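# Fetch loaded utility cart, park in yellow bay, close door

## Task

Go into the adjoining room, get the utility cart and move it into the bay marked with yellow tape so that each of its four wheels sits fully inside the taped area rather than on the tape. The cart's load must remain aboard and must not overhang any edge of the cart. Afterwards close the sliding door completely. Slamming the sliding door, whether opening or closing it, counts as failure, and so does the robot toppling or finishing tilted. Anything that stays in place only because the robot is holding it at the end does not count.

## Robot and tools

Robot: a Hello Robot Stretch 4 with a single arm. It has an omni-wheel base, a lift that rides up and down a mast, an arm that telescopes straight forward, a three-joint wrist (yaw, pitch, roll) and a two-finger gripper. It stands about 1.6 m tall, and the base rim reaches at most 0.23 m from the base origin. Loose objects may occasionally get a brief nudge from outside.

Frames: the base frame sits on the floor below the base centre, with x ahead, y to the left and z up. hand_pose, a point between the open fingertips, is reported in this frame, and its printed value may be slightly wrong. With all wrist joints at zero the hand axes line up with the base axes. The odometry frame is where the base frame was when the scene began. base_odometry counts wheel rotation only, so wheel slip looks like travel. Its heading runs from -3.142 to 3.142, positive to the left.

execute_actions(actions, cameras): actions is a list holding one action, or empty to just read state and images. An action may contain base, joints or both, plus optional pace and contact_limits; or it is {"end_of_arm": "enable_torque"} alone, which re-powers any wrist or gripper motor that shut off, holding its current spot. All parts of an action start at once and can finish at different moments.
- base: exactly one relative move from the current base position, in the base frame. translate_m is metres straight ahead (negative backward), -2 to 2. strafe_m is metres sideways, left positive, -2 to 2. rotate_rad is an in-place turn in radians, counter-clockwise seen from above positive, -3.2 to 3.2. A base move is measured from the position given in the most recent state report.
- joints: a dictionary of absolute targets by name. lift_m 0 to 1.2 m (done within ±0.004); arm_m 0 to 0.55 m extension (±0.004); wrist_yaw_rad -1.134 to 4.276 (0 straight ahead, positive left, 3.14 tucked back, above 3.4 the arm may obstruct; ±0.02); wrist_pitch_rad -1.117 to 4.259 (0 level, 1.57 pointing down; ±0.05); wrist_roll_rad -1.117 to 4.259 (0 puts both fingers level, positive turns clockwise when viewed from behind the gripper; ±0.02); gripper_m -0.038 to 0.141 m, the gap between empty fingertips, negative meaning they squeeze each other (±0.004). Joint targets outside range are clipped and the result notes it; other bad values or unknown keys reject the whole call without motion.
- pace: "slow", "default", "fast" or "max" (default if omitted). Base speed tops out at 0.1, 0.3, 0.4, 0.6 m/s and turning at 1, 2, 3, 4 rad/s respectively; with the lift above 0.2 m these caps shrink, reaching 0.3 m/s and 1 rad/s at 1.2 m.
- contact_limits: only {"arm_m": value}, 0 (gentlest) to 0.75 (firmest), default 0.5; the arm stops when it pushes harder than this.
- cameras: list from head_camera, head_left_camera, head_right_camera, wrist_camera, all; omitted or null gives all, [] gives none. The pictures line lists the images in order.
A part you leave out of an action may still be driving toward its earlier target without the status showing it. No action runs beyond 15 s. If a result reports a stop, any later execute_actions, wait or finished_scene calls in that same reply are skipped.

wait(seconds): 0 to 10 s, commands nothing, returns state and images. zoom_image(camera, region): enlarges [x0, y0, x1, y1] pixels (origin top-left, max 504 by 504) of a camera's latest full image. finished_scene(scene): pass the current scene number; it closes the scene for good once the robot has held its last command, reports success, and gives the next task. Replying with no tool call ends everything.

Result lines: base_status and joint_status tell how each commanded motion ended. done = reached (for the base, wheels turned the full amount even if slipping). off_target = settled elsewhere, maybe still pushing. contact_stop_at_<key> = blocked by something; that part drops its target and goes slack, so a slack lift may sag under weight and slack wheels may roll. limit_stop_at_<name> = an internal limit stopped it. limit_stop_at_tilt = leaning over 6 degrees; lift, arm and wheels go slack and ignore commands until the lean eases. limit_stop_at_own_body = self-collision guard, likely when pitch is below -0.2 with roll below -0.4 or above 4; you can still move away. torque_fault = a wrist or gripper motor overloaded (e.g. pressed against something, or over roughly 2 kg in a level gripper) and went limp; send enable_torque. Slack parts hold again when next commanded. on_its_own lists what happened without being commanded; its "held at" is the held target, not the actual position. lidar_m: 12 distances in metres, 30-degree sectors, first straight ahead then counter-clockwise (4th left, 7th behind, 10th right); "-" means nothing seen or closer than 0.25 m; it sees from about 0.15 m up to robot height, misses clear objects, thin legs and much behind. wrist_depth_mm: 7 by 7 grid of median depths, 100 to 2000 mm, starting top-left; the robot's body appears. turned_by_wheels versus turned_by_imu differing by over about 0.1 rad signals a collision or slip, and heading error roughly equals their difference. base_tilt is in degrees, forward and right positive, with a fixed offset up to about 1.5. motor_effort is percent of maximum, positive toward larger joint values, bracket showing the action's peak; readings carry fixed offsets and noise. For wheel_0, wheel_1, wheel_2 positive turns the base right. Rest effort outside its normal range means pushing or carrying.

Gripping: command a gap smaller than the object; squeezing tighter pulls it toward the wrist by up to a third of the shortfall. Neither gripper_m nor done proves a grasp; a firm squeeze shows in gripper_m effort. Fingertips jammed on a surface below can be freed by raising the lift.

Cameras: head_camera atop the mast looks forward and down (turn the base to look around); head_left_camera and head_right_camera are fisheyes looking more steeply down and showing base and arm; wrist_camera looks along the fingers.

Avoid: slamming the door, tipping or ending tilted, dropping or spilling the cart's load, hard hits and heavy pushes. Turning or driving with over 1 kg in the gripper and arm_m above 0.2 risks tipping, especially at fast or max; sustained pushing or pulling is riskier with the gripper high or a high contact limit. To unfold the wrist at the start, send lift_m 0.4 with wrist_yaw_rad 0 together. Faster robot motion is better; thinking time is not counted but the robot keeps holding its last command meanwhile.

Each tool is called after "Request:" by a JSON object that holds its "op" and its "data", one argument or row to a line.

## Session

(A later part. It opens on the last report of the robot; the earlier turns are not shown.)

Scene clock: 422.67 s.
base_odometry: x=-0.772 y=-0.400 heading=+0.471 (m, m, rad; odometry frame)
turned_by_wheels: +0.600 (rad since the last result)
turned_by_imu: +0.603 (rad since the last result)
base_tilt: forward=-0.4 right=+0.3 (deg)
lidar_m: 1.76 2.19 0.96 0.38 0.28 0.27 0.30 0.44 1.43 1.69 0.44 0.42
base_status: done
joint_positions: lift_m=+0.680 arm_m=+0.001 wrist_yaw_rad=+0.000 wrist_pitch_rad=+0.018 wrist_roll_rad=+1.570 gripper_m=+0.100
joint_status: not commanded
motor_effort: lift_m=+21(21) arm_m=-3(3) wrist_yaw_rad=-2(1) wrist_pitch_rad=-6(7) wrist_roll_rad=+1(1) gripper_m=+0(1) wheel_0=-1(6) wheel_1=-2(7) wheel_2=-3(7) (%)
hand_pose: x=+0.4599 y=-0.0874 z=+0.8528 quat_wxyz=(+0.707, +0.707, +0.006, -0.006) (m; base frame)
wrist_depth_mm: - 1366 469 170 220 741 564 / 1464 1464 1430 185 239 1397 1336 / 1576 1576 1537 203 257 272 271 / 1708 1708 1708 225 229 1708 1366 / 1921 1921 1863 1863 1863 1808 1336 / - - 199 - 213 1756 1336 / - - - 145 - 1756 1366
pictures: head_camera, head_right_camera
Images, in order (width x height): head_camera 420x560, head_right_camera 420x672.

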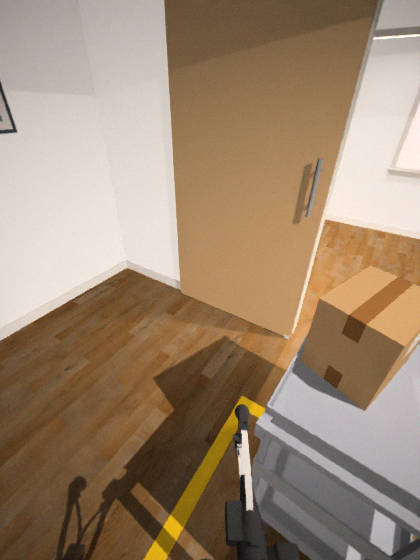

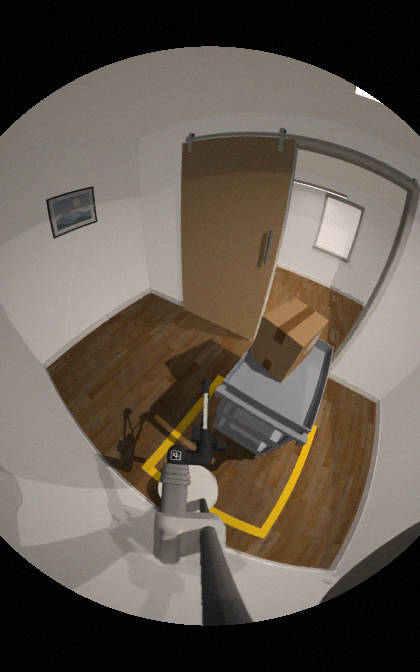

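Request:
{"op": "execute_actions", "data": {
  "actions": [
    {"base":{"rotate_rad":0.97}}
  ],
  "cameras": []
}}

Request:
{"op": "execute_actions", "data": {
  "actions": [
    {"base":{"translate_m":0.85},"joints":{"wrist_roll_rad":0,"gripper_m":0.08}}
  ],
  "cameras": []
}}

Request:
{"op": "execute_actions", "data": {
  "actions": [
    {"base":{"strafe_m":-0.6}}
  ],
  "cameras": []
}}

Request:
{"op": "execute_actions", "data": {
  "actions": [
    {"base":{"rotate_rad":-3.14}}
  ]
}}

Scene clock: 435.83 s.
base_odometry: x=-0.772 y=-0.400 heading=+1.441 (m, m, rad; odometry frame)
turned_by_wheels: +0.970 (rad since the last result)
turned_by_imu: +0.974 (rad since the last result)
base_tilt: forward=-0.4 right=+0.2 (deg)
lidar_m: 1.28 0.42 0.29 0.27 0.28 0.40 1.03 1.64 0.45 0.43 0.45 2.22
base_status: done
joint_positions: lift_m=+0.680 arm_m=+0.001 wrist_yaw_rad=+0.000 wrist_pitch_rad=+0.018 wrist_roll_rad=+1.570 gripper_m=+0.100
joint_status: not commanded
motor_effort: lift_m=+21(21) arm_m=-3(3) wrist_yaw_rad=-3(3) wrist_pitch_rad=-9(6) wrist_roll_rad=+0(1) gripper_m=-1(5) wheel_0=+1(6) wheel_1=+0(6) wheel_2=-1(8) (%)
hand_pose: x=+0.4599 y=-0.0874 z=+0.8528 quat_wxyz=(+0.707, +0.707, +0.006, -0.006) (m; base frame)
wrist_depth_mm: - - - 1983 1983 1983 1366 / - - - - 1983 1921 1366 / - 1983 1983 - 1983 - 1366 / - - 1983 - 1983 1983 1336 / 1983 1983 1983 1983 1983 1921 1336 / 1756 1708 199 1808 213 1661 1366 / 1098 1060 1138 145 1138 1078 1160
pictures: none
No camera images: the call's "cameras" was empty. Leave "cameras" out to get every camera's image.

Scene clock: 440.13 s.
base_odometry: x=-0.662 y=+0.443 heading=+1.441 (m, m, rad; odometry frame)
turned_by_wheels: +0.000 (rad since the last result)
turned_by_imu: -0.004 (rad since the last result)
base_tilt: forward=-0.3 right=+0.2 (deg)
lidar_m: 1.29 0.45 0.32 0.30 0.32 0.41 1.11 0.82 0.98 1.63 1.68 1.35
base_status: done
joint_positions: lift_m=+0.680 arm_m=+0.001 wrist_yaw_rad=+0.000 wrist_pitch_rad=+0.018 wrist_roll_rad=+0.000 gripper_m=+0.080
joint_status: all done
motor_effort: lift_m=+21(21) arm_m=-3(3) wrist_yaw_rad=-3(3) wrist_pitch_rad=-8(6) wrist_roll_rad=-2(7) gripper_m=-2(4) wheel_0=+0(6) wheel_1=+1(10) wheel_2=-1(9) (%)
hand_pose: x=+0.4599 y=-0.0874 z=+0.8528 quat_wxyz=(+1.000, +0.000, +0.009, +0.000) (m; base frame)
wrist_depth_mm: 627 946 1098 1098 1098 1098 1078 / 634 946 1078 1098 1098 1098 1098 / 634 960 1098 1098 1098 1098 1098 / 627 960 1098 1098 1098 1118 1118 / 634 976 1078 1118 1098 1118 1098 / 634 976 199 1098 200 1098 1118 / 640 842 1118 143 1118 1118 1118
pictures: none
No camera images: the call's "cameras" was empty. Leave "cameras" out to get every camera's image.

Scene clock: 443.47 s.
base_odometry: x=-0.067 y=+0.365 heading=+1.441 (m, m, rad; odometry frame)
turned_by_wheels: +0.000 (rad since the last result)
turned_by_imu: +0.002 (rad since the last result)
base_tilt: forward=-0.5 right=+0.2 (deg)
lidar_m: 1.28 1.33 0.94 0.89 0.93 1.27 0.67 0.71 1.07 1.02 1.06 1.36
base_status: done
joint_positions: lift_m=+0.680 arm_m=+0.001 wrist_yaw_rad=+0.000 wrist_pitch_rad=+0.018 wrist_roll_rad=+0.000 gripper_m=+0.080
joint_status: not commanded
motor_effort: lift_m=+21(21) arm_m=-3(3) wrist_yaw_rad=-2(3) wrist_pitch_rad=-7(5) wrist_roll_rad=-2(0) gripper_m=-2(3) wheel_0=+0(9) wheel_1=+0(12) wheel_2=-1(1) (%)
hand_pose: x=+0.4599 y=-0.0874 z=+0.8528 quat_wxyz=(+1.000, +0.000, +0.009, +0.000) (m; base frame)
wrist_depth_mm: 1118 1118 1118 1078 1098 1118 1118 / 1118 1118 1098 1118 1118 1118 1138 / 1098 1118 1118 1118 1138 1118 1118 / 1098 1118 1118 1118 1118 1118 1138 / 1098 1118 1118 1118 1118 1138 1118 / 1118 1118 199 1118 199 1138 1118 / 1118 1118 1118 143 1118 1138 1138
pictures: none
No camera images: the call's "cameras" was empty. Leave "cameras" out to get every camera's image.

Scene clock: 446.33 s.
base_odometry: x=-0.067 y=+0.365 heading=-1.699 (m, m, rad; odometry frame)
turned_by_wheels: -3.140 (rad since the last result)
turned_by_imu: -3.160 (rad since the last result)
base_tilt: forward=-0.4 right=+0.1 (deg)
lidar_m: 0.67 0.71 1.08 1.03 1.08 1.38 1.31 1.31 0.93 0.90 0.93 1.24
base_status: done
joint_positions: lift_m=+0.680 arm_m=+0.001 wrist_yaw_rad=+0.000 wrist_pitch_rad=+0.018 wrist_roll_rad=+0.000 gripper_m=+0.080
joint_status: not commanded
motor_effort: lift_m=+21(21) arm_m=-3(3) wrist_yaw_rad=-2(3) wrist_pitch_rad=-6(5) wrist_roll_rad=-2(2) gripper_m=-2(3) wheel_0=+1(6) wheel_1=+1(3) wheel_2=-1(8) (%)
hand_pose: x=+0.4599 y=-0.0874 z=+0.8528 quat_wxyz=(+1.000, +0.000, +0.009, +0.000) (m; base frame)
wrist_depth_mm: 1808 - - - - 1863 1281 / 517 549 - - - 1921 1281 / 512 530 - - - 1863 1281 / 512 530 931 - - 1863 1281 / 473 466 462 455 - 1863 1255 / 1576 - 199 462 199 1756 1255 / 931 931 946 143 - 1576 1255
pictures: head_camera, head_left_camera, head_right_camera, wrist_camera
Images, in order (width x height): head_camera 420x560, head_left_camera 420x672, head_right_camera 420x672, wrist_camera 616x392.

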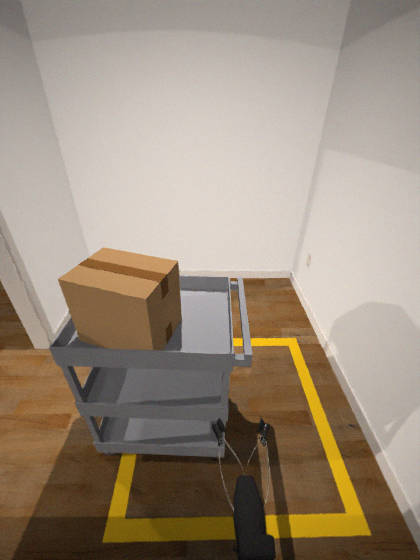

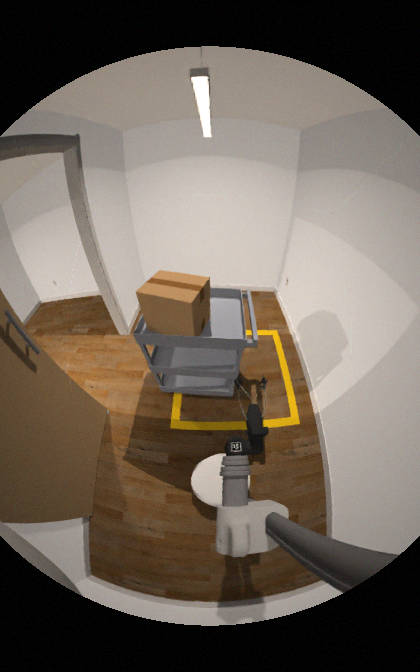

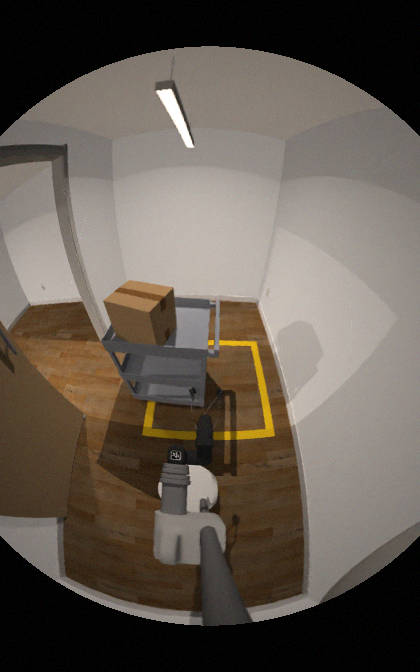

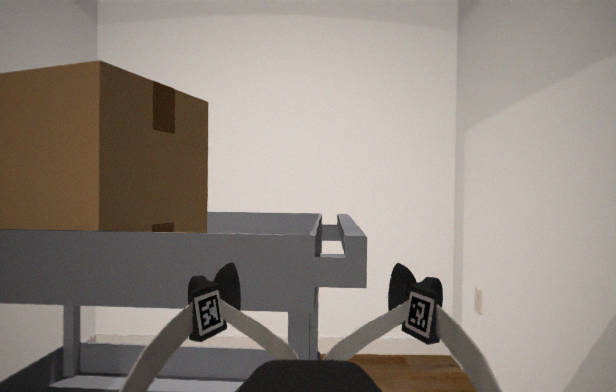

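Request:
{"op": "execute_actions", "data": {
  "actions": [
    {"base":{"strafe_m":0.42},"joints":{"lift_m":0.79,"gripper_m":0.0}}
  ],
  "cameras": []
}}

Request:
{"op": "execute_actions", "data": {
  "actions": [
    {"base":{"rotate_rad":-0.2},"joints":{"arm_m":0.2}}
  ],
  "cameras": ["head_camera","wrist_camera"]
}}

Scene clock: 465.90 s.
base_odometry: x=+0.350 y=+0.311 heading=-1.699 (m, m, rad; odometry frame)
turned_by_wheels: +0.000 (rad since the last result)
turned_by_imu: -0.004 (rad since the last result)
base_tilt: forward=-0.4 right=+0.2 (deg)
lidar_m: 0.67 1.62 0.64 0.61 0.63 0.94 1.31 1.38 1.37 1.32 1.36 0.71
base_status: done
joint_positions: lift_m=+0.790 arm_m=+0.001 wrist_yaw_rad=+0.000 wrist_pitch_rad=+0.018 wrist_roll_rad=+0.000 gripper_m=+0.000
joint_status: all done
motor_effort: lift_m=+22(24) arm_m=-3(3) wrist_yaw_rad=-2(2) wrist_pitch_rad=-6(7) wrist_roll_rad=-1(2) gripper_m=-6(4) wheel_0=+1(8) wheel_1=-1(9) wheel_2=+0(0) (%)
hand_pose: x=+0.4599 y=-0.0874 z=+0.9627 quat_wxyz=(+1.000, +0.000, +0.009, +0.000) (m; base frame)
wrist_depth_mm: 1255 1708 - - - - 1863 / 1281 1808 - - - - 1921 / 1281 1756 - - - - 1863 / 1281 1756 574 525 488 - 1921 / 1255 1808 580 530 488 - 1863 / 1281 1808 564 201 477 798 668 / 1308 1537 473 183 466 459 455
pictures: none
No camera images: the call's "cameras" was empty. Leave "cameras" out to get every camera's image.

Scene clock: 467.60 s.
base_odometry: x=+0.350 y=+0.311 heading=-1.899 (m, m, rad; odometry frame)
turned_by_wheels: -0.200 (rad since the last result)
turned_by_imu: -0.202 (rad since the last result)
base_tilt: forward=-0.4 right=+0.2 (deg)
lidar_m: 0.70 0.70 0.69 0.60 0.61 0.75 1.33 1.32 1.51 1.31 1.32 0.76
base_status: done
joint_positions: lift_m=+0.790 arm_m=+0.199 wrist_yaw_rad=+0.000 wrist_pitch_rad=+0.018 wrist_roll_rad=+0.000 gripper_m=+0.000
joint_status: all done
motor_effort: lift_m=+22(22) arm_m=+6(5) wrist_yaw_rad=-3(1) wrist_pitch_rad=-6(5) wrist_roll_rad=-1(2) gripper_m=-5(5) wheel_0=+1(5) wheel_1=+1(6) wheel_2=+0(6) (%)
hand_pose: x=+0.6584 y=-0.0874 z=+0.9627 quat_wxyz=(+1.000, +0.000, +0.009, +0.000) (m; base frame)
wrist_depth_mm: 1863 1921 1983 - - 1808 1366 / 1863 1983 - - - 1808 1397 / 345 332 324 - - 1863 1397 / 342 329 320 312 - 1921 1397 / 342 330 320 312 - 1808 1397 / 343 330 319 202 691 597 1308 / 343 332 317 183 462 484 413
pictures: head_camera, wrist_camera
Images, in order (width x height): head_camera 420x560, wrist_camera 616x392.

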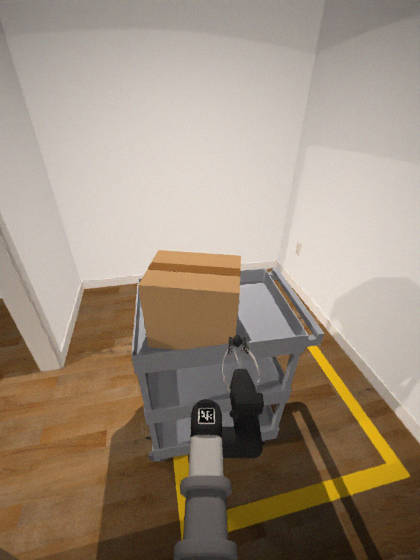

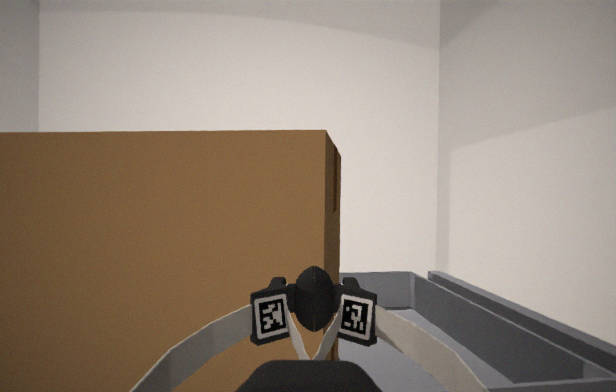

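Request:
{"op": "execute_actions", "data": {
  "actions": [
    {"base":{"strafe_m":0.17},"pace":"slow"}
  ],
  "cameras": []
}}

Request:
{"op": "execute_actions", "data": {
  "actions": [
    {"joints":{"arm_m":0.4},"pace":"slow","contact_limits":{"arm_m":0.4}}
  ],
  "cameras": ["head_camera","wrist_camera","head_left_camera"]
}}

Scene clock: 479.83 s.
base_odometry: x=+0.510 y=+0.257 heading=-1.899 (m, m, rad; odometry frame)
turned_by_wheels: +0.000 (rad since the last result)
turned_by_imu: -0.002 (rad since the last result)
base_tilt: forward=-0.4 right=+0.2 (deg)
lidar_m: 0.66 1.51 0.52 0.44 0.44 0.55 1.13 1.36 1.63 1.48 1.48 0.74
base_status: done
joint_positions: lift_m=+0.790 arm_m=+0.199 wrist_yaw_rad=+0.000 wrist_pitch_rad=+0.018 wrist_roll_rad=+0.000 gripper_m=+0.000
joint_status: not commanded
motor_effort: lift_m=+22(22) arm_m=+6(6) wrist_yaw_rad=-3(3) wrist_pitch_rad=-7(8) wrist_roll_rad=-2(2) gripper_m=-7(5) wheel_0=+0(5) wheel_1=+2(7) wheel_2=+0(0) (%)
hand_pose: x=+0.6584 y=-0.0874 z=+0.9627 quat_wxyz=(+1.000, +0.000, +0.009, +0.000) (m; base frame)
wrist_depth_mm: 1537 1921 - - - - 1576 / 1537 1921 1983 - - - 1618 / 1576 1863 342 332 322 312 1499 / 1537 1863 340 329 319 309 1499 / 1537 1863 340 329 319 310 1499 / 1576 1921 340 202 315 310 621 / 1576 427 338 183 319 309 512
pictures: none
No camera images: the call's "cameras" was empty. Leave "cameras" out to get every camera's image.

Scene clock: 483.10 s.
base_odometry: x=+0.511 y=+0.257 heading=-1.899 (m, m, rad; odometry frame)
turned_by_wheels: +0.000 (rad since the last result)
turned_by_imu: -0.001 (rad since the last result)
base_tilt: forward=-0.5 right=+0.1 (deg)
lidar_m: 0.78 1.52 0.50 0.43 0.44 0.54 1.12 1.37 1.65 1.49 1.48 0.82
base_status: not commanded
joint_positions: lift_m=+0.790 arm_m=+0.399 wrist_yaw_rad=-0.002 wrist_pitch_rad=+0.018 wrist_roll_rad=+0.000 gripper_m=+0.000
joint_status: all done
motor_effort: lift_m=+22(22) arm_m=+7(11) wrist_yaw_rad=+4(15) wrist_pitch_rad=-5(7) wrist_roll_rad=-1(0) gripper_m=-5(3) wheel_0=+1(2) wheel_1=+2(2) wheel_2=-4(4) (%)
contact_limits: arm_m 0.4
hand_pose: x=+0.8579 y=-0.0880 z=+0.9628 quat_wxyz=(+1.000, +0.000, +0.009, -0.001) (m; base frame)
wrist_depth_mm: 1618 1708 1756 1863 1921 1983 1537 / 1618 1708 1756 1921 1921 1983 1499 / 1661 271 251 235 219 206 196 / 1661 272 252 235 219 206 196 / 1661 271 252 234 220 206 196 / 1661 272 250 200 213 206 198 / 1618 273 247 183 218 203 197
pictures: head_camera, head_left_camera, wrist_camera
Images, in order (width x height): head_camera 420x560, head_left_camera 420x672, wrist_camera 616x392.

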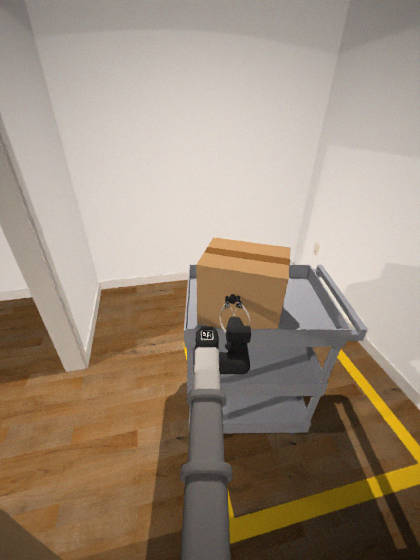

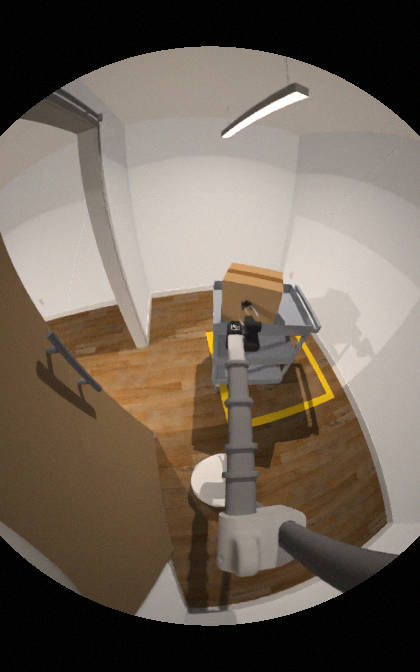

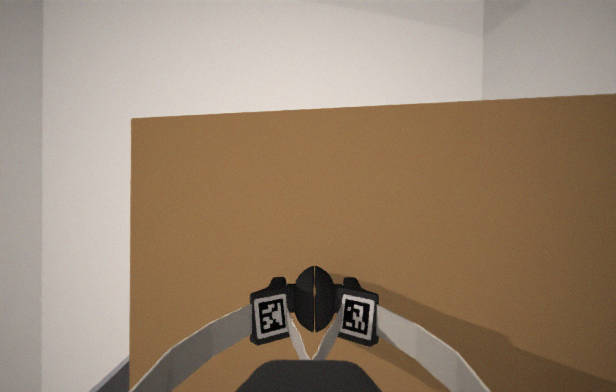

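Request:
{"op": "execute_actions", "data": {
  "actions": [
    {"joints":{"arm_m":0.2}}
  ],
  "cameras": []
}}

Request:
{"op": "execute_actions", "data": {
  "actions": [
    {"base":{"strafe_m":-0.2}}
  ],
  "cameras": ["head_camera","wrist_camera"]
}}

Scene clock: 488.63 s.
base_odometry: x=+0.511 y=+0.257 heading=-1.899 (m, m, rad; odometry frame)
turned_by_wheels: +0.000 (rad since the last result)
turned_by_imu: -0.001 (rad since the last result)
base_tilt: forward=-0.4 right=+0.2 (deg)
lidar_m: 0.78 1.51 0.52 0.45 0.44 0.54 1.13 1.37 1.64 1.48 1.48 0.81
base_status: not commanded
joint_positions: lift_m=+0.790 arm_m=+0.201 wrist_yaw_rad=+0.000 wrist_pitch_rad=+0.018 wrist_roll_rad=+0.000 gripper_m=+0.000
joint_status: all done
motor_effort: lift_m=+22(22) arm_m=-5(6) wrist_yaw_rad=-2(4) wrist_pitch_rad=-9(6) wrist_roll_rad=-1(1) gripper_m=-7(3) wheel_0=+2(1) wheel_1=+2(2) wheel_2=-1(4) (%)
hand_pose: x=+0.6603 y=-0.0875 z=+0.9627 quat_wxyz=(+1.000, +0.000, +0.009, +0.000) (m; base frame)
wrist_depth_mm: 1537 1863 1983 - - - 1576 / 1537 1921 1921 - - - 1576 / 1576 1921 1921 - - 1921 1576 / 1576 1921 466 433 404 392 1576 / 1537 1921 469 436 407 392 1537 / 1537 1921 466 202 397 392 683 / 1537 1863 366 183 364 366 368
pictures: none
No camera images: the call's "cameras" was empty. Leave "cameras" out to get every camera's image.

Scene clock: 490.57 s.
base_odometry: x=+0.321 y=+0.321 heading=-1.899 (m, m, rad; odometry frame)
turned_by_wheels: +0.000 (rad since the last result)
turned_by_imu: +0.000 (rad since the last result)
base_tilt: forward=-0.3 right=+0.2 (deg)
lidar_m: 0.76 0.79 0.72 0.63 0.64 0.78 1.31 1.32 1.44 1.29 1.30 0.80
base_status: done
joint_positions: lift_m=+0.790 arm_m=+0.201 wrist_yaw_rad=+0.000 wrist_pitch_rad=+0.018 wrist_roll_rad=+0.000 gripper_m=+0.000
joint_status: not commanded
motor_effort: lift_m=+22(22) arm_m=-5(5) wrist_yaw_rad=-2(2) wrist_pitch_rad=-4(8) wrist_roll_rad=-1(1) gripper_m=-5(5) wheel_0=+0(9) wheel_1=-1(11) wheel_2=+0(1) (%)
hand_pose: x=+0.6603 y=-0.0874 z=+0.9627 quat_wxyz=(+1.000, +0.000, +0.009, +0.000) (m; base frame)
wrist_depth_mm: 1863 1921 1983 - - 1808 1366 / 1863 1921 1983 - - 1863 1366 / 1863 1863 - - - 1808 1366 / 1618 439 407 445 - 1808 1366 / 1661 439 407 449 - 1808 1336 / 484 439 399 202 707 621 1308 / 370 370 366 182 368 368 394
pictures: head_camera, wrist_camera
Images, in order (width x height): head_camera 420x560, wrist_camera 616x392.

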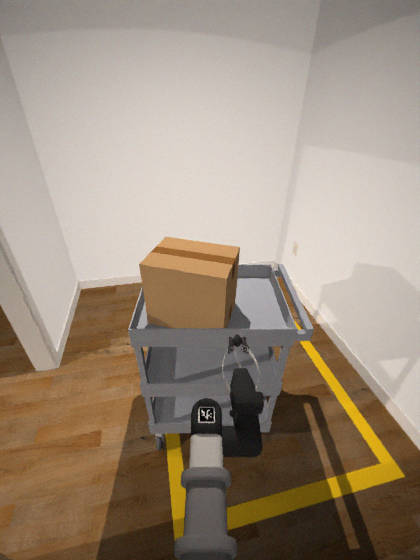

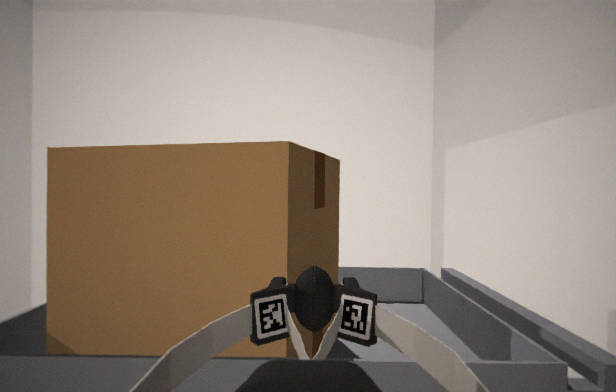

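Request:
{"op": "execute_actions", "data": {
  "actions": [
    {"base":{"strafe_m":0.04},"joints":{"arm_m":0.3}}
  ],
  "cameras": []
}}

Request:
{"op": "execute_actions", "data": {
  "actions": [
    {"joints":{"arm_m":0.46},"pace":"slow","contact_limits":{"arm_m":0.4}}
  ],
  "cameras": ["head_camera","wrist_camera"]
}}

Request:
{"op": "execute_actions", "data": {
  "actions": [
    {"joints":{"arm_m":0.15}}
  ],
  "cameras": ["head_camera","wrist_camera"]
}}

Scene clock: 503.07 s.
base_odometry: x=+0.359 y=+0.308 heading=-1.899 (m, m, rad; odometry frame)
turned_by_wheels: +0.000 (rad since the last result)
turned_by_imu: -0.001 (rad since the last result)
base_tilt: forward=-0.3 right=+0.2 (deg)
lidar_m: 0.77 0.82 0.68 0.60 0.60 0.74 1.31 1.33 1.52 1.33 1.33 0.82
base_status: done
joint_positions: lift_m=+0.790 arm_m=+0.299 wrist_yaw_rad=+0.000 wrist_pitch_rad=+0.018 wrist_roll_rad=+0.000 gripper_m=+0.000
joint_status: all done
motor_effort: lift_m=+22(22) arm_m=+6(5) wrist_yaw_rad=-3(2) wrist_pitch_rad=-9(7) wrist_roll_rad=-1(1) gripper_m=-6(5) wheel_0=+0(6) wheel_1=+2(10) wheel_2=+0(1) (%)
hand_pose: x=+0.7584 y=-0.0874 z=+0.9627 quat_wxyz=(+1.000, +0.000, +0.009, +0.000) (m; base frame)
wrist_depth_mm: 1756 1863 1921 1983 - 1863 1366 / 1756 1863 1921 - - 1808 1366 / 377 345 315 296 - 1808 1366 / 366 336 312 293 - 1863 1397 / 366 336 310 293 - 1808 1397 / 366 338 309 202 707 654 1255 / 368 338 306 183 459 508 433
pictures: none
No camera images: the call's "cameras" was empty. Leave "cameras" out to get every camera's image.

Scene clock: 505.93 s.
base_odometry: x=+0.359 y=+0.308 heading=-1.899 (m, m, rad; odometry frame)
turned_by_wheels: +0.000 (rad since the last result)
turned_by_imu: -0.001 (rad since the last result)
base_tilt: forward=-0.3 right=+0.2 (deg)
lidar_m: 0.85 0.93 0.68 0.59 0.60 0.72 1.31 1.32 1.52 1.33 1.33 0.86
base_status: not commanded
joint_positions: lift_m=+0.790 arm_m=+0.459 wrist_yaw_rad=-0.003 wrist_pitch_rad=+0.018 wrist_roll_rad=+0.000 gripper_m=+0.000
joint_status: all done
motor_effort: lift_m=+22(22) arm_m=+8(9) wrist_yaw_rad=+6(22) wrist_pitch_rad=-5(7) wrist_roll_rad=-1(2) gripper_m=-4(6) wheel_0=-1(1) wheel_1=+2(2) wheel_2=-4(4) (%)
contact_limits: arm_m 0.4
hand_pose: x=+0.9178 y=-0.0883 z=+0.9627 quat_wxyz=(+1.000, +0.000, +0.009, -0.001) (m; base frame)
wrist_depth_mm: 1618 1661 1756 1863 1921 1756 1336 / 1618 1661 1756 1863 1921 1756 1336 / 281 262 247 233 1921 1756 1308 / 281 263 247 233 1983 1756 1308 / 281 263 247 233 1921 1808 1336 / 282 264 246 200 229 603 891 / 281 264 244 183 394 492 462
pictures: head_camera, wrist_camera
Images, in order (width x height): head_camera 420x560, wrist_camera 616x392.

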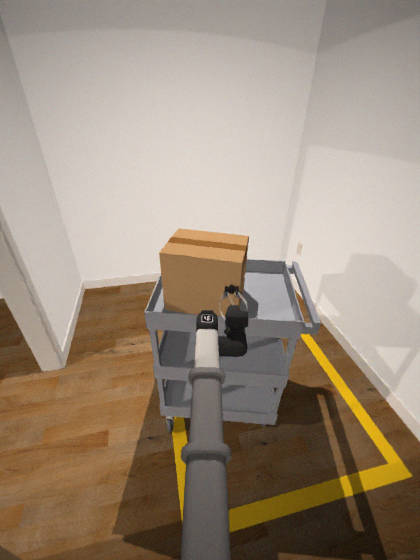

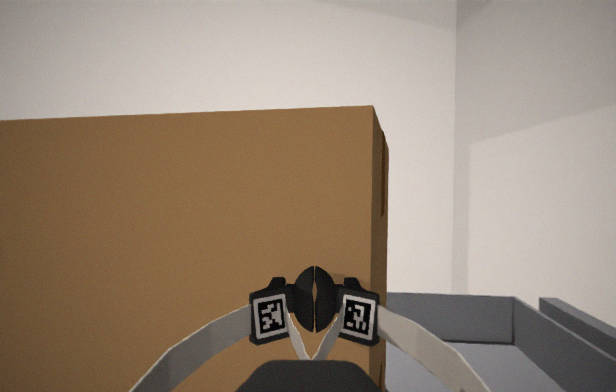

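Scene clock: 507.97 s.
base_odometry: x=+0.359 y=+0.308 heading=-1.899 (m, m, rad; odometry frame)
turned_by_wheels: +0.000 (rad since the last result)
turned_by_imu: +0.000 (rad since the last result)
base_tilt: forward=-0.4 right=+0.3 (deg)
lidar_m: 0.84 0.91 0.67 0.59 0.60 0.73 1.33 1.32 1.49 1.33 1.34 0.87
base_status: not commanded
joint_positions: lift_m=+0.790 arm_m=+0.151 wrist_yaw_rad=+0.000 wrist_pitch_rad=+0.018 wrist_roll_rad=+0.000 gripper_m=+0.000
joint_status: all done
motor_effort: lift_m=+22(22) arm_m=-5(8) wrist_yaw_rad=-2(6) wrist_pitch_rad=-9(9) wrist_roll_rad=-1(1) gripper_m=-6(6) wheel_0=-1(1) wheel_1=+2(2) wheel_2=-2(4) (%)
hand_pose: x=+0.6103 y=-0.0875 z=+0.9626 quat_wxyz=(+1.000, +0.000, +0.009, +0.000) (m; base frame)
wrist_depth_mm: 1863 1983 - - - 1921 1430 / 1863 1983 - - - 1863 1430 / 1863 1983 - - - 1921 1430 / 1863 1921 580 554 - 1921 1430 / 1863 1983 574 554 - 1808 1397 / 1756 603 564 202 715 661 1281 / 1661 508 492 183 473 459 455
pictures: head_camera, wrist_camera
Images, in order (width x height): head_camera 420x560, wrist_camera 616x392.

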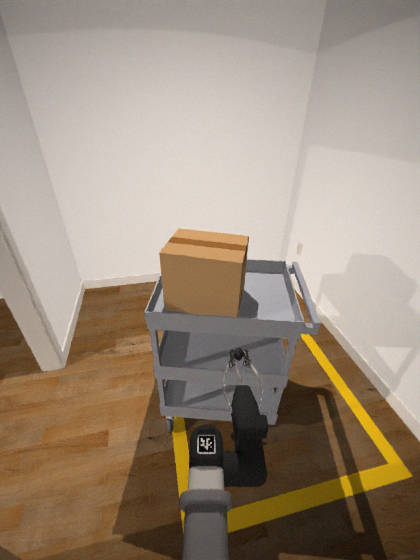

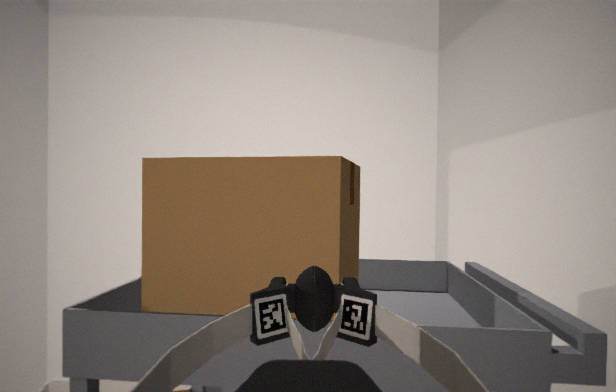

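Request:
{"op": "execute_actions", "data": {
  "actions": [
    {"base":{"rotate_rad":0.2},"joints":{"arm_m":0.0,"lift_m":0.45,"gripper_m":0.09}}
  ],
  "cameras": []
}}

Request:
{"op": "execute_actions", "data": {
  "actions": [
    {"base":{"strafe_m":-0.44},"joints":{"arm_m":0.1}}
  ],
  "cameras": ["head_camera","wrist_camera"]
}}

Scene clock: 521.67 s.
base_odometry: x=+0.359 y=+0.308 heading=-1.699 (m, m, rad; odometry frame)
turned_by_wheels: +0.200 (rad since the last result)
turned_by_imu: +0.199 (rad since the last result)
base_tilt: forward=-0.4 right=+0.2 (deg)
lidar_m: 0.86 1.61 0.63 0.59 0.62 0.95 1.32 1.38 1.39 1.33 1.37 0.85
base_status: done
joint_positions: lift_m=+0.450 arm_m=+0.001 wrist_yaw_rad=+0.000 wrist_pitch_rad=+0.018 wrist_roll_rad=+0.000 gripper_m=+0.090
joint_status: all done
motor_effort: lift_m=+14(25) arm_m=-5(5) wrist_yaw_rad=-2(3) wrist_pitch_rad=-7(7) wrist_roll_rad=+0(1) gripper_m=+1(10) wheel_0=+0(5) wheel_1=+0(9) wheel_2=-1(6) (%)
hand_pose: x=+0.4603 y=-0.0875 z=+0.6233 quat_wxyz=(+1.000, +0.000, +0.009, +0.000) (m; base frame)
wrist_depth_mm: 1229 1708 - 741 676 - 1921 / 1255 1756 - 668 621 574 539 / 1255 1756 - 676 661 647 640 / 1255 1756 - - - - 1708 / 1255 1756 - 1118 1078 1025 1661 / 1255 1661 198 647 199 564 549 / 1281 1430 1464 143 1060 569 741
pictures: none
No camera images: the call's "cameras" was empty. Leave "cameras" out to get every camera's image.

Scene clock: 524.47 s.
base_odometry: x=-0.077 y=+0.365 heading=-1.699 (m, m, rad; odometry frame)
turned_by_wheels: +0.000 (rad since the last result)
turned_by_imu: +0.001 (rad since the last result)
base_tilt: forward=-0.4 right=+0.1 (deg)
lidar_m: 0.73 0.87 1.07 1.03 1.08 1.40 1.30 1.32 0.93 0.88 0.93 1.24
base_status: done
joint_positions: lift_m=+0.450 arm_m=+0.099 wrist_yaw_rad=+0.000 wrist_pitch_rad=+0.018 wrist_roll_rad=+0.000 gripper_m=+0.090
joint_status: all done
motor_effort: lift_m=+14(14) arm_m=+5(5) wrist_yaw_rad=-2(3) wrist_pitch_rad=-8(8) wrist_roll_rad=-1(1) gripper_m=-3(4) wheel_0=+0(8) wheel_1=+0(13) wheel_2=+0(0) (%)
hand_pose: x=+0.5584 y=-0.0874 z=+0.6233 quat_wxyz=(+1.000, +0.000, +0.009, +0.000) (m; base frame)
wrist_depth_mm: 661 564 615 - - 1863 1255 / 530 488 449 430 - 1863 1255 / 732 715 699 569 - 1863 1255 / 1808 - - - - 1863 1229 / 1661 1025 991 931 - 1863 1255 / 544 504 198 512 199 1708 1255 / 1397 496 455 144 1499 1464 1229
pictures: head_camera, wrist_camera
Images, in order (width x height): head_camera 420x560, wrist_camera 616x392.

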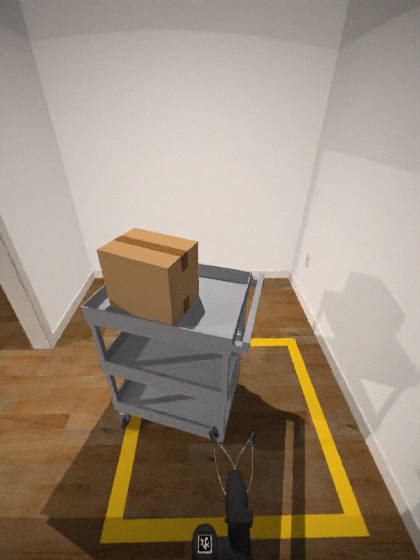

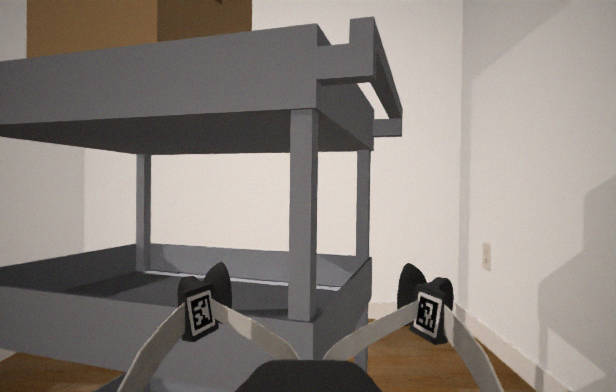

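Request:
{"op": "execute_actions", "data": {
  "actions": [
    {"joints":{"arm_m":0.35,"lift_m":0.49}}
  ],
  "cameras": ["wrist_camera"]
}}

Scene clock: 532.17 s.
base_odometry: x=-0.077 y=+0.365 heading=-1.699 (m, m, rad; odometry frame)
turned_by_wheels: +0.000 (rad since the last result)
turned_by_imu: -0.001 (rad since the last result)
base_tilt: forward=-0.3 right=+0.2 (deg)
lidar_m: 0.73 0.86 1.07 1.04 1.07 1.38 1.31 1.30 0.94 0.88 0.92 1.27
base_status: not commanded
joint_positions: lift_m=+0.490 arm_m=+0.349 wrist_yaw_rad=+0.000 wrist_pitch_rad=+0.018 wrist_roll_rad=+0.000 gripper_m=+0.090
joint_status: all done
motor_effort: lift_m=+22(25) arm_m=+6(6) wrist_yaw_rad=-3(3) wrist_pitch_rad=-6(10) wrist_roll_rad=+0(1) gripper_m=-3(3) wheel_0=+0(0) wheel_1=+1(0) wheel_2=+0(0) (%)
hand_pose: x=+0.8084 y=-0.0874 z=+0.6626 quat_wxyz=(+1.000, +0.000, +0.009, +0.000) (m; base frame)
wrist_depth_mm: 213 195 180 171 276 1756 1255 / 215 200 188 178 413 1863 1281 / 421 413 399 180 574 1808 1229 / 1756 1921 1921 180 1863 1863 1255 / 1756 1921 1921 182 1921 1863 1229 / 707 750 190 183 199 1708 1229 / 554 521 569 144 1499 1464 1255
pictures: wrist_camera
Images, in order (width x height): wrist_camera 616x392.

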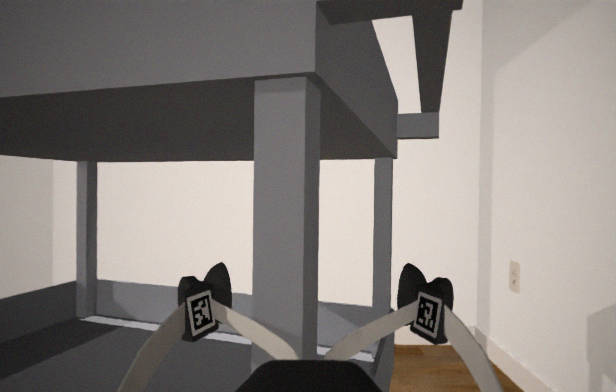

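Request:
{"op": "execute_actions", "data": {
  "actions": [
    {"joints":{"gripper_m":-0.01}}
  ],
  "cameras": []
}}

Request:
{"op": "execute_actions", "data": {
  "actions": [
    {"base":{"strafe_m":-0.28},"pace":"slow"}
  ],
  "cameras": ["head_camera","head_left_camera","head_right_camera"]
}}

Scene clock: 543.17 s.
base_odometry: x=-0.077 y=+0.365 heading=-1.698 (m, m, rad; odometry frame)
turned_by_wheels: +0.001 (rad since the last result)
turned_by_imu: +0.000 (rad since the last result)
base_tilt: forward=-0.5 right=+0.2 (deg)
lidar_m: 0.72 0.86 1.06 1.03 1.08 1.38 1.31 1.33 0.92 0.88 0.92 1.24
base_status: not commanded
joint_positions: lift_m=+0.490 arm_m=+0.349 wrist_yaw_rad=+0.010 wrist_pitch_rad=+0.018 wrist_roll_rad=+0.000 gripper_m=-0.010
joint_status: all done
on_its_own: wrist_yaw_rad is at rest, and its effort (-31) is outside its rest range (-13 to +13)
motor_effort: lift_m=+22(22) arm_m=+3(5) wrist_yaw_rad=-31(33) wrist_pitch_rad=-9(10) wrist_roll_rad=-1(0) gripper_m=-13(12) wheel_0=+7(7) wheel_1=+1(1) wheel_2=+5(5) (%)
hand_pose: x=+0.8097 y=-0.0846 z=+0.6626 quat_wxyz=(+1.000, +0.000, +0.009, +0.005) (m; base frame)
wrist_depth_mm: 212 193 177 166 290 1661 1281 / 215 198 188 171 379 1808 1308 / 421 410 402 175 559 1863 1308 / 1808 1921 1863 174 1921 1921 1281 / 1756 1921 1921 175 1863 1921 1308 / 707 750 188 173 574 1863 1281 / 554 525 530 170 539 1499 1308
pictures: none
No camera images: the call's "cameras" was empty. Leave "cameras" out to get every camera's image.

Scene clock: 547.10 s.
base_odometry: x=-0.355 y=+0.400 heading=-1.698 (m, m, rad; odometry frame)
turned_by_wheels: +0.001 (rad since the last result)
turned_by_imu: +0.004 (rad since the last result)
base_tilt: forward=-0.4 right=+0.2 (deg)
lidar_m: 0.74 0.77 1.32 1.31 1.37 1.39 1.31 0.91 0.65 0.61 0.63 0.87
base_status: done
joint_positions: lift_m=+0.490 arm_m=+0.349 wrist_yaw_rad=+0.004 wrist_pitch_rad=+0.018 wrist_roll_rad=+0.000 gripper_m=-0.010
joint_status: not commanded
on_its_own: wrist_yaw_rad is at rest, and its effort (-15) is outside its rest range (-13 to +13)
motor_effort: lift_m=+22(22) arm_m=+3(3) wrist_yaw_rad=-15(42) wrist_pitch_rad=-8(9) wrist_roll_rad=+0(1) gripper_m=-12(13) wheel_0=+5(17) wheel_1=-1(5) wheel_2=+4(8) (%)
hand_pose: x=+0.8092 y=-0.0861 z=+0.6626 quat_wxyz=(+1.000, +0.000, +0.009, +0.002) (m; base frame)
wrist_depth_mm: 172 169 167 164 296 1160 842 / 192 190 189 170 1863 1281 842 / 418 410 402 172 1921 1255 831 / 1921 1921 1921 172 1921 1229 842 / 1921 1921 1921 172 1863 1255 831 / 654 647 634 172 1808 1255 831 / 559 525 530 159 1499 1078 842
pictures: head_camera, head_left_camera, head_right_camera
Images, in order (width x height): head_camera 420x560, head_left_camera 420x672, head_right_camera 420x672.

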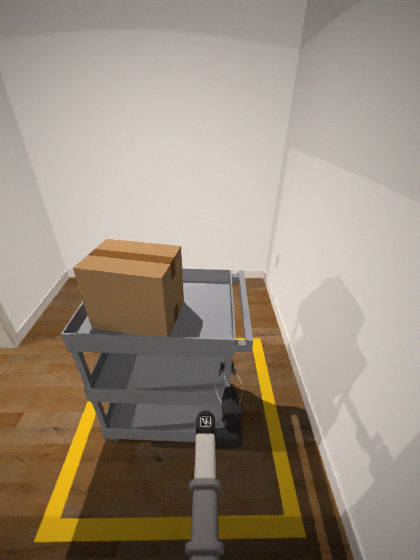

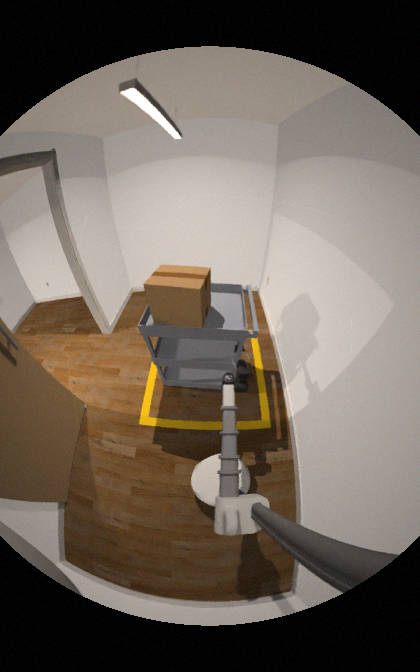

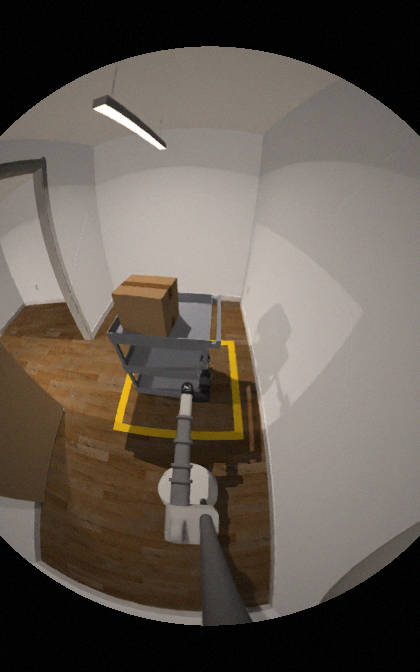

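Request:
{"op": "execute_actions", "data": {
  "actions": [
    {"joints":{"arm_m":0.06},"pace":"slow"}
  ],
  "cameras": ["head_camera","head_left_camera","head_right_camera"]
}}

Scene clock: 558.97 s.
base_odometry: x=-0.355 y=+0.400 heading=-1.698 (m, m, rad; odometry frame)
turned_by_wheels: +0.000 (rad since the last result)
turned_by_imu: -0.003 (rad since the last result)
base_tilt: forward=-0.4 right=+0.2 (deg)
lidar_m: 0.45 0.63 1.33 1.31 1.37 1.38 1.32 0.90 0.64 0.61 0.64 0.45
base_status: not commanded
joint_positions: lift_m=+0.490 arm_m=+0.061 wrist_yaw_rad=-0.001 wrist_pitch_rad=+0.020 wrist_roll_rad=+0.000 gripper_m=-0.010
joint_status: all done
motor_effort: lift_m=+22(22) arm_m=-7(7) wrist_yaw_rad=-1(27) wrist_pitch_rad=-11(11) wrist_roll_rad=+0(0) gripper_m=-11(13) wheel_0=+0(5) wheel_1=-1(1) wheel_2=+4(4) (%)
hand_pose: x=+0.5206 y=-0.0876 z=+0.6621 quat_wxyz=(+1.000, +0.000, +0.010, +0.000) (m; base frame)
wrist_depth_mm: 273 224 189 164 217 317 831 / 273 230 198 171 230 462 831 / 418 407 399 175 384 521 831 / - - - 175 - 1078 831 / - - - 175 - 1060 820 / 661 741 759 176 185 1042 820 / 554 530 500 169 539 389 809
pictures: head_camera, head_left_camera, head_right_camera
Images, in order (width x height): head_camera 420x560, head_left_camera 420x672, head_right_camera 420x672.

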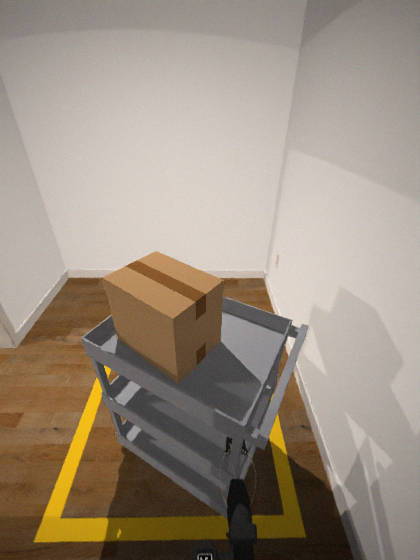

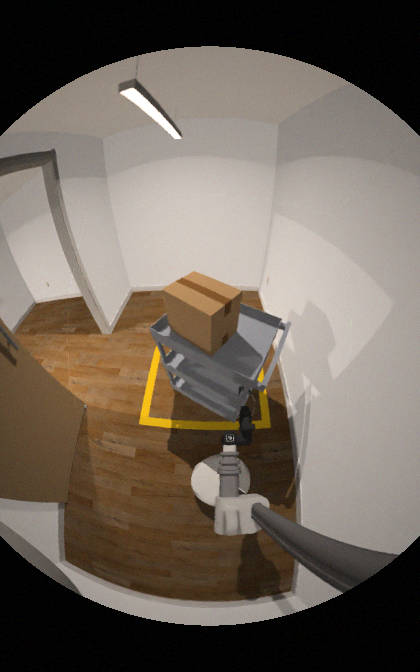

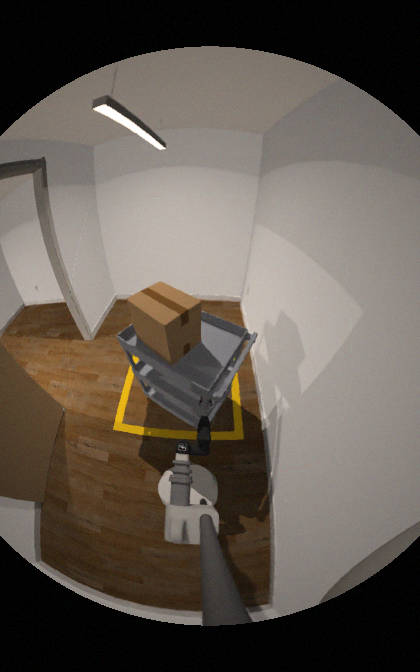

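Request:
{"op": "execute_actions", "data": {
  "actions": [
    {"joints":{"gripper_m":0.09}}
  ],
  "cameras": []
}}

Request:
{"op": "execute_actions", "data": {
  "actions": [
    {"base":{"translate_m":-0.1},"joints":{"arm_m":0.0}}
  ],
  "cameras": []
}}

Request:
{"op": "execute_actions", "data": {
  "actions": [
    {"base":{"strafe_m":0.41}}
  ],
  "cameras": ["head_camera","wrist_camera"]
}}

Scene clock: 574.87 s.
base_odometry: x=-0.355 y=+0.400 heading=-1.698 (m, m, rad; odometry frame)
turned_by_wheels: +0.000 (rad since the last result)
turned_by_imu: -0.002 (rad since the last result)
base_tilt: forward=-0.4 right=+0.3 (deg)
lidar_m: 0.44 0.62 1.34 1.29 1.35 1.37 1.29 0.90 0.64 0.60 0.64 0.45
base_status: not commanded
joint_positions: lift_m=+0.490 arm_m=+0.061 wrist_yaw_rad=+0.000 wrist_pitch_rad=+0.019 wrist_roll_rad=+0.000 gripper_m=+0.090
joint_status: all done
motor_effort: lift_m=+22(22) arm_m=-5(7) wrist_yaw_rad=-2(5) wrist_pitch_rad=-8(13) wrist_roll_rad=-1(1) gripper_m=-1(9) wheel_0=+0(1) wheel_1=-1(1) wheel_2=+0(3) (%)
hand_pose: x=+0.5202 y=-0.0875 z=+0.6625 quat_wxyz=(+1.000, +0.000, +0.009, +0.000) (m; base frame)
wrist_depth_mm: 277 226 191 166 200 312 831 / 277 233 200 172 227 455 831 / 407 399 389 176 373 521 831 / - - - 177 - 1078 831 / - - - 177 - 1060 831 / 661 741 198 177 199 991 831 / 559 530 569 143 574 508 820
pictures: none
No camera images: the call's "cameras" was empty. Leave "cameras" out to get every camera's image.

Scene clock: 576.40 s.
base_odometry: x=-0.342 y=+0.499 heading=-1.699 (m, m, rad; odometry frame)
turned_by_wheels: +0.000 (rad since the last result)
turned_by_imu: +0.000 (rad since the last result)
base_tilt: forward=-0.4 right=+0.2 (deg)
lidar_m: 0.55 0.73 1.37 1.30 1.37 1.27 1.21 0.91 0.64 0.60 0.64 0.54
base_status: done
joint_positions: lift_m=+0.490 arm_m=+0.001 wrist_yaw_rad=+0.000 wrist_pitch_rad=+0.019 wrist_roll_rad=+0.000 gripper_m=+0.090
joint_status: all done
motor_effort: lift_m=+22(22) arm_m=-5(6) wrist_yaw_rad=-2(3) wrist_pitch_rad=-10(10) wrist_roll_rad=+0(1) gripper_m=-3(3) wheel_0=+0(4) wheel_1=-2(6) wheel_2=+0(9) (%)
hand_pose: x=+0.4603 y=-0.0874 z=+0.6625 quat_wxyz=(+1.000, +0.000, +0.009, +0.000) (m; base frame)
wrist_depth_mm: - 564 530 627 306 1255 842 / 1921 452 379 329 319 1098 842 / 564 477 397 342 512 1078 842 / - - - - - 1229 831 / - - - 904 - 1229 820 / 640 798 199 715 199 1138 831 / 554 462 564 143 535 1060 820
pictures: none
No camera images: the call's "cameras" was empty. Leave "cameras" out to get every camera's image.

Scene clock: 579.10 s.
base_odometry: x=+0.064 y=+0.447 heading=-1.699 (m, m, rad; odometry frame)
turned_by_wheels: +0.000 (rad since the last result)
turned_by_imu: -0.003 (rad since the last result)
base_tilt: forward=-0.4 right=+0.3 (deg)
lidar_m: 0.74 1.84 0.94 0.91 0.95 1.30 1.21 1.27 1.08 1.01 0.76 0.71
base_status: done
joint_positions: lift_m=+0.490 arm_m=+0.001 wrist_yaw_rad=+0.000 wrist_pitch_rad=+0.019 wrist_roll_rad=+0.000 gripper_m=+0.090
joint_status: not commanded
motor_effort: lift_m=+22(22) arm_m=-5(5) wrist_yaw_rad=-2(2) wrist_pitch_rad=-6(9) wrist_roll_rad=-1(0) gripper_m=-3(1) wheel_0=+0(8) wheel_1=+1(9) wheel_2=+0(1) (%)
hand_pose: x=+0.4603 y=-0.0874 z=+0.6625 quat_wxyz=(+1.000, +0.000, +0.009, +0.000) (m; base frame)
wrist_depth_mm: 1576 - - 691 580 512 1430 / 1618 - - 668 521 452 407 / 1618 - - 574 508 452 421 / 1576 - - - - - 1499 / 1618 - - - - - 1499 / 1661 - 198 759 199 831 788 / 1499 1537 1576 143 492 433 585
pictures: head_camera, wrist_camera
Images, in order (width x height): head_camera 420x560, wrist_camera 616x392.

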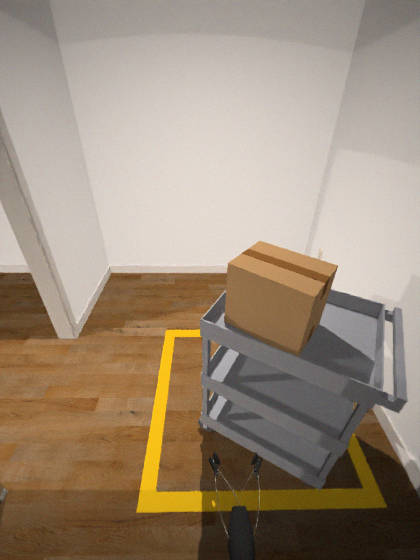

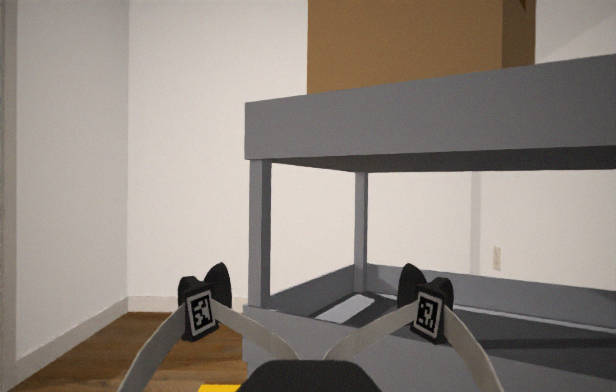

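Request:
{"op": "execute_actions", "data": {
  "actions": [
    {"base":{"strafe_m":0.08}}
  ],
  "cameras": []
}}

Request:
{"op": "execute_actions", "data": {
  "actions": [
    {"base":{"translate_m":0.1},"joints":{"arm_m":0.3}}
  ],
  "cameras": ["wrist_camera"]
}}

Scene clock: 591.67 s.
base_odometry: x=+0.144 y=+0.437 heading=-1.698 (m, m, rad; odometry frame)
turned_by_wheels: +0.000 (rad since the last result)
turned_by_imu: -0.001 (rad since the last result)
base_tilt: forward=-0.4 right=+0.3 (deg)
lidar_m: 0.77 1.80 0.87 0.82 0.86 1.27 1.23 1.27 1.15 1.10 0.79 0.75
base_status: done
joint_positions: lift_m=+0.490 arm_m=+0.001 wrist_yaw_rad=+0.000 wrist_pitch_rad=+0.019 wrist_roll_rad=+0.000 gripper_m=+0.090
joint_status: not commanded
motor_effort: lift_m=+22(22) arm_m=-5(5) wrist_yaw_rad=-2(2) wrist_pitch_rad=-8(9) wrist_roll_rad=-1(0) gripper_m=-3(2) wheel_0=+2(7) wheel_1=+1(9) wheel_2=+0(1) (%)
hand_pose: x=+0.4603 y=-0.0874 z=+0.6625 quat_wxyz=(+1.000, +0.000, +0.009, +0.000) (m; base frame)
wrist_depth_mm: 1464 - - - 634 544 512 / 1499 - - - 597 496 439 / 1464 - - 627 549 484 442 / 1499 - - - - - 1537 / 1499 - - - - - 1537 / 1499 - 198 741 199 866 809 / 1430 1537 1661 143 530 466 449
pictures: none
No camera images: the call's "cameras" was empty. Leave "cameras" out to get every camera's image.

Scene clock: 593.67 s.
base_odometry: x=+0.131 y=+0.338 heading=-1.698 (m, m, rad; odometry frame)
turned_by_wheels: +0.000 (rad since the last result)
turned_by_imu: -0.001 (rad since the last result)
base_tilt: forward=-0.4 right=+0.2 (deg)
lidar_m: 0.70 1.72 0.87 0.81 0.86 1.27 1.31 1.37 1.16 1.09 0.71 0.66
base_status: done
joint_positions: lift_m=+0.490 arm_m=+0.299 wrist_yaw_rad=+0.000 wrist_pitch_rad=+0.018 wrist_roll_rad=+0.000 gripper_m=+0.090
joint_status: all done
motor_effort: lift_m=+22(22) arm_m=+6(5) wrist_yaw_rad=-2(1) wrist_pitch_rad=-7(9) wrist_roll_rad=-1(0) gripper_m=-3(3) wheel_0=+1(5) wheel_1=+3(9) wheel_2=-1(11) (%)
hand_pose: x=+0.7584 y=-0.0874 z=+0.6626 quat_wxyz=(+1.000, +0.000, +0.009, +0.000) (m; base frame)
wrist_depth_mm: 1499 1921 1921 202 178 159 148 / 1499 1921 1921 208 185 181 180 / 1537 1983 1921 222 382 375 370 / 1499 1983 1921 222 1921 1921 1576 / 1499 1983 1921 222 1983 1921 1576 / 1499 1983 198 223 199 1983 1537 / 1430 1537 1661 143 508 539 521
pictures: wrist_camera
Images, in order (width x height): wrist_camera 616x392.

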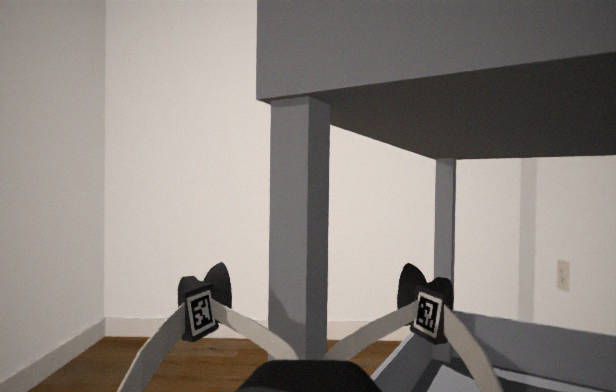

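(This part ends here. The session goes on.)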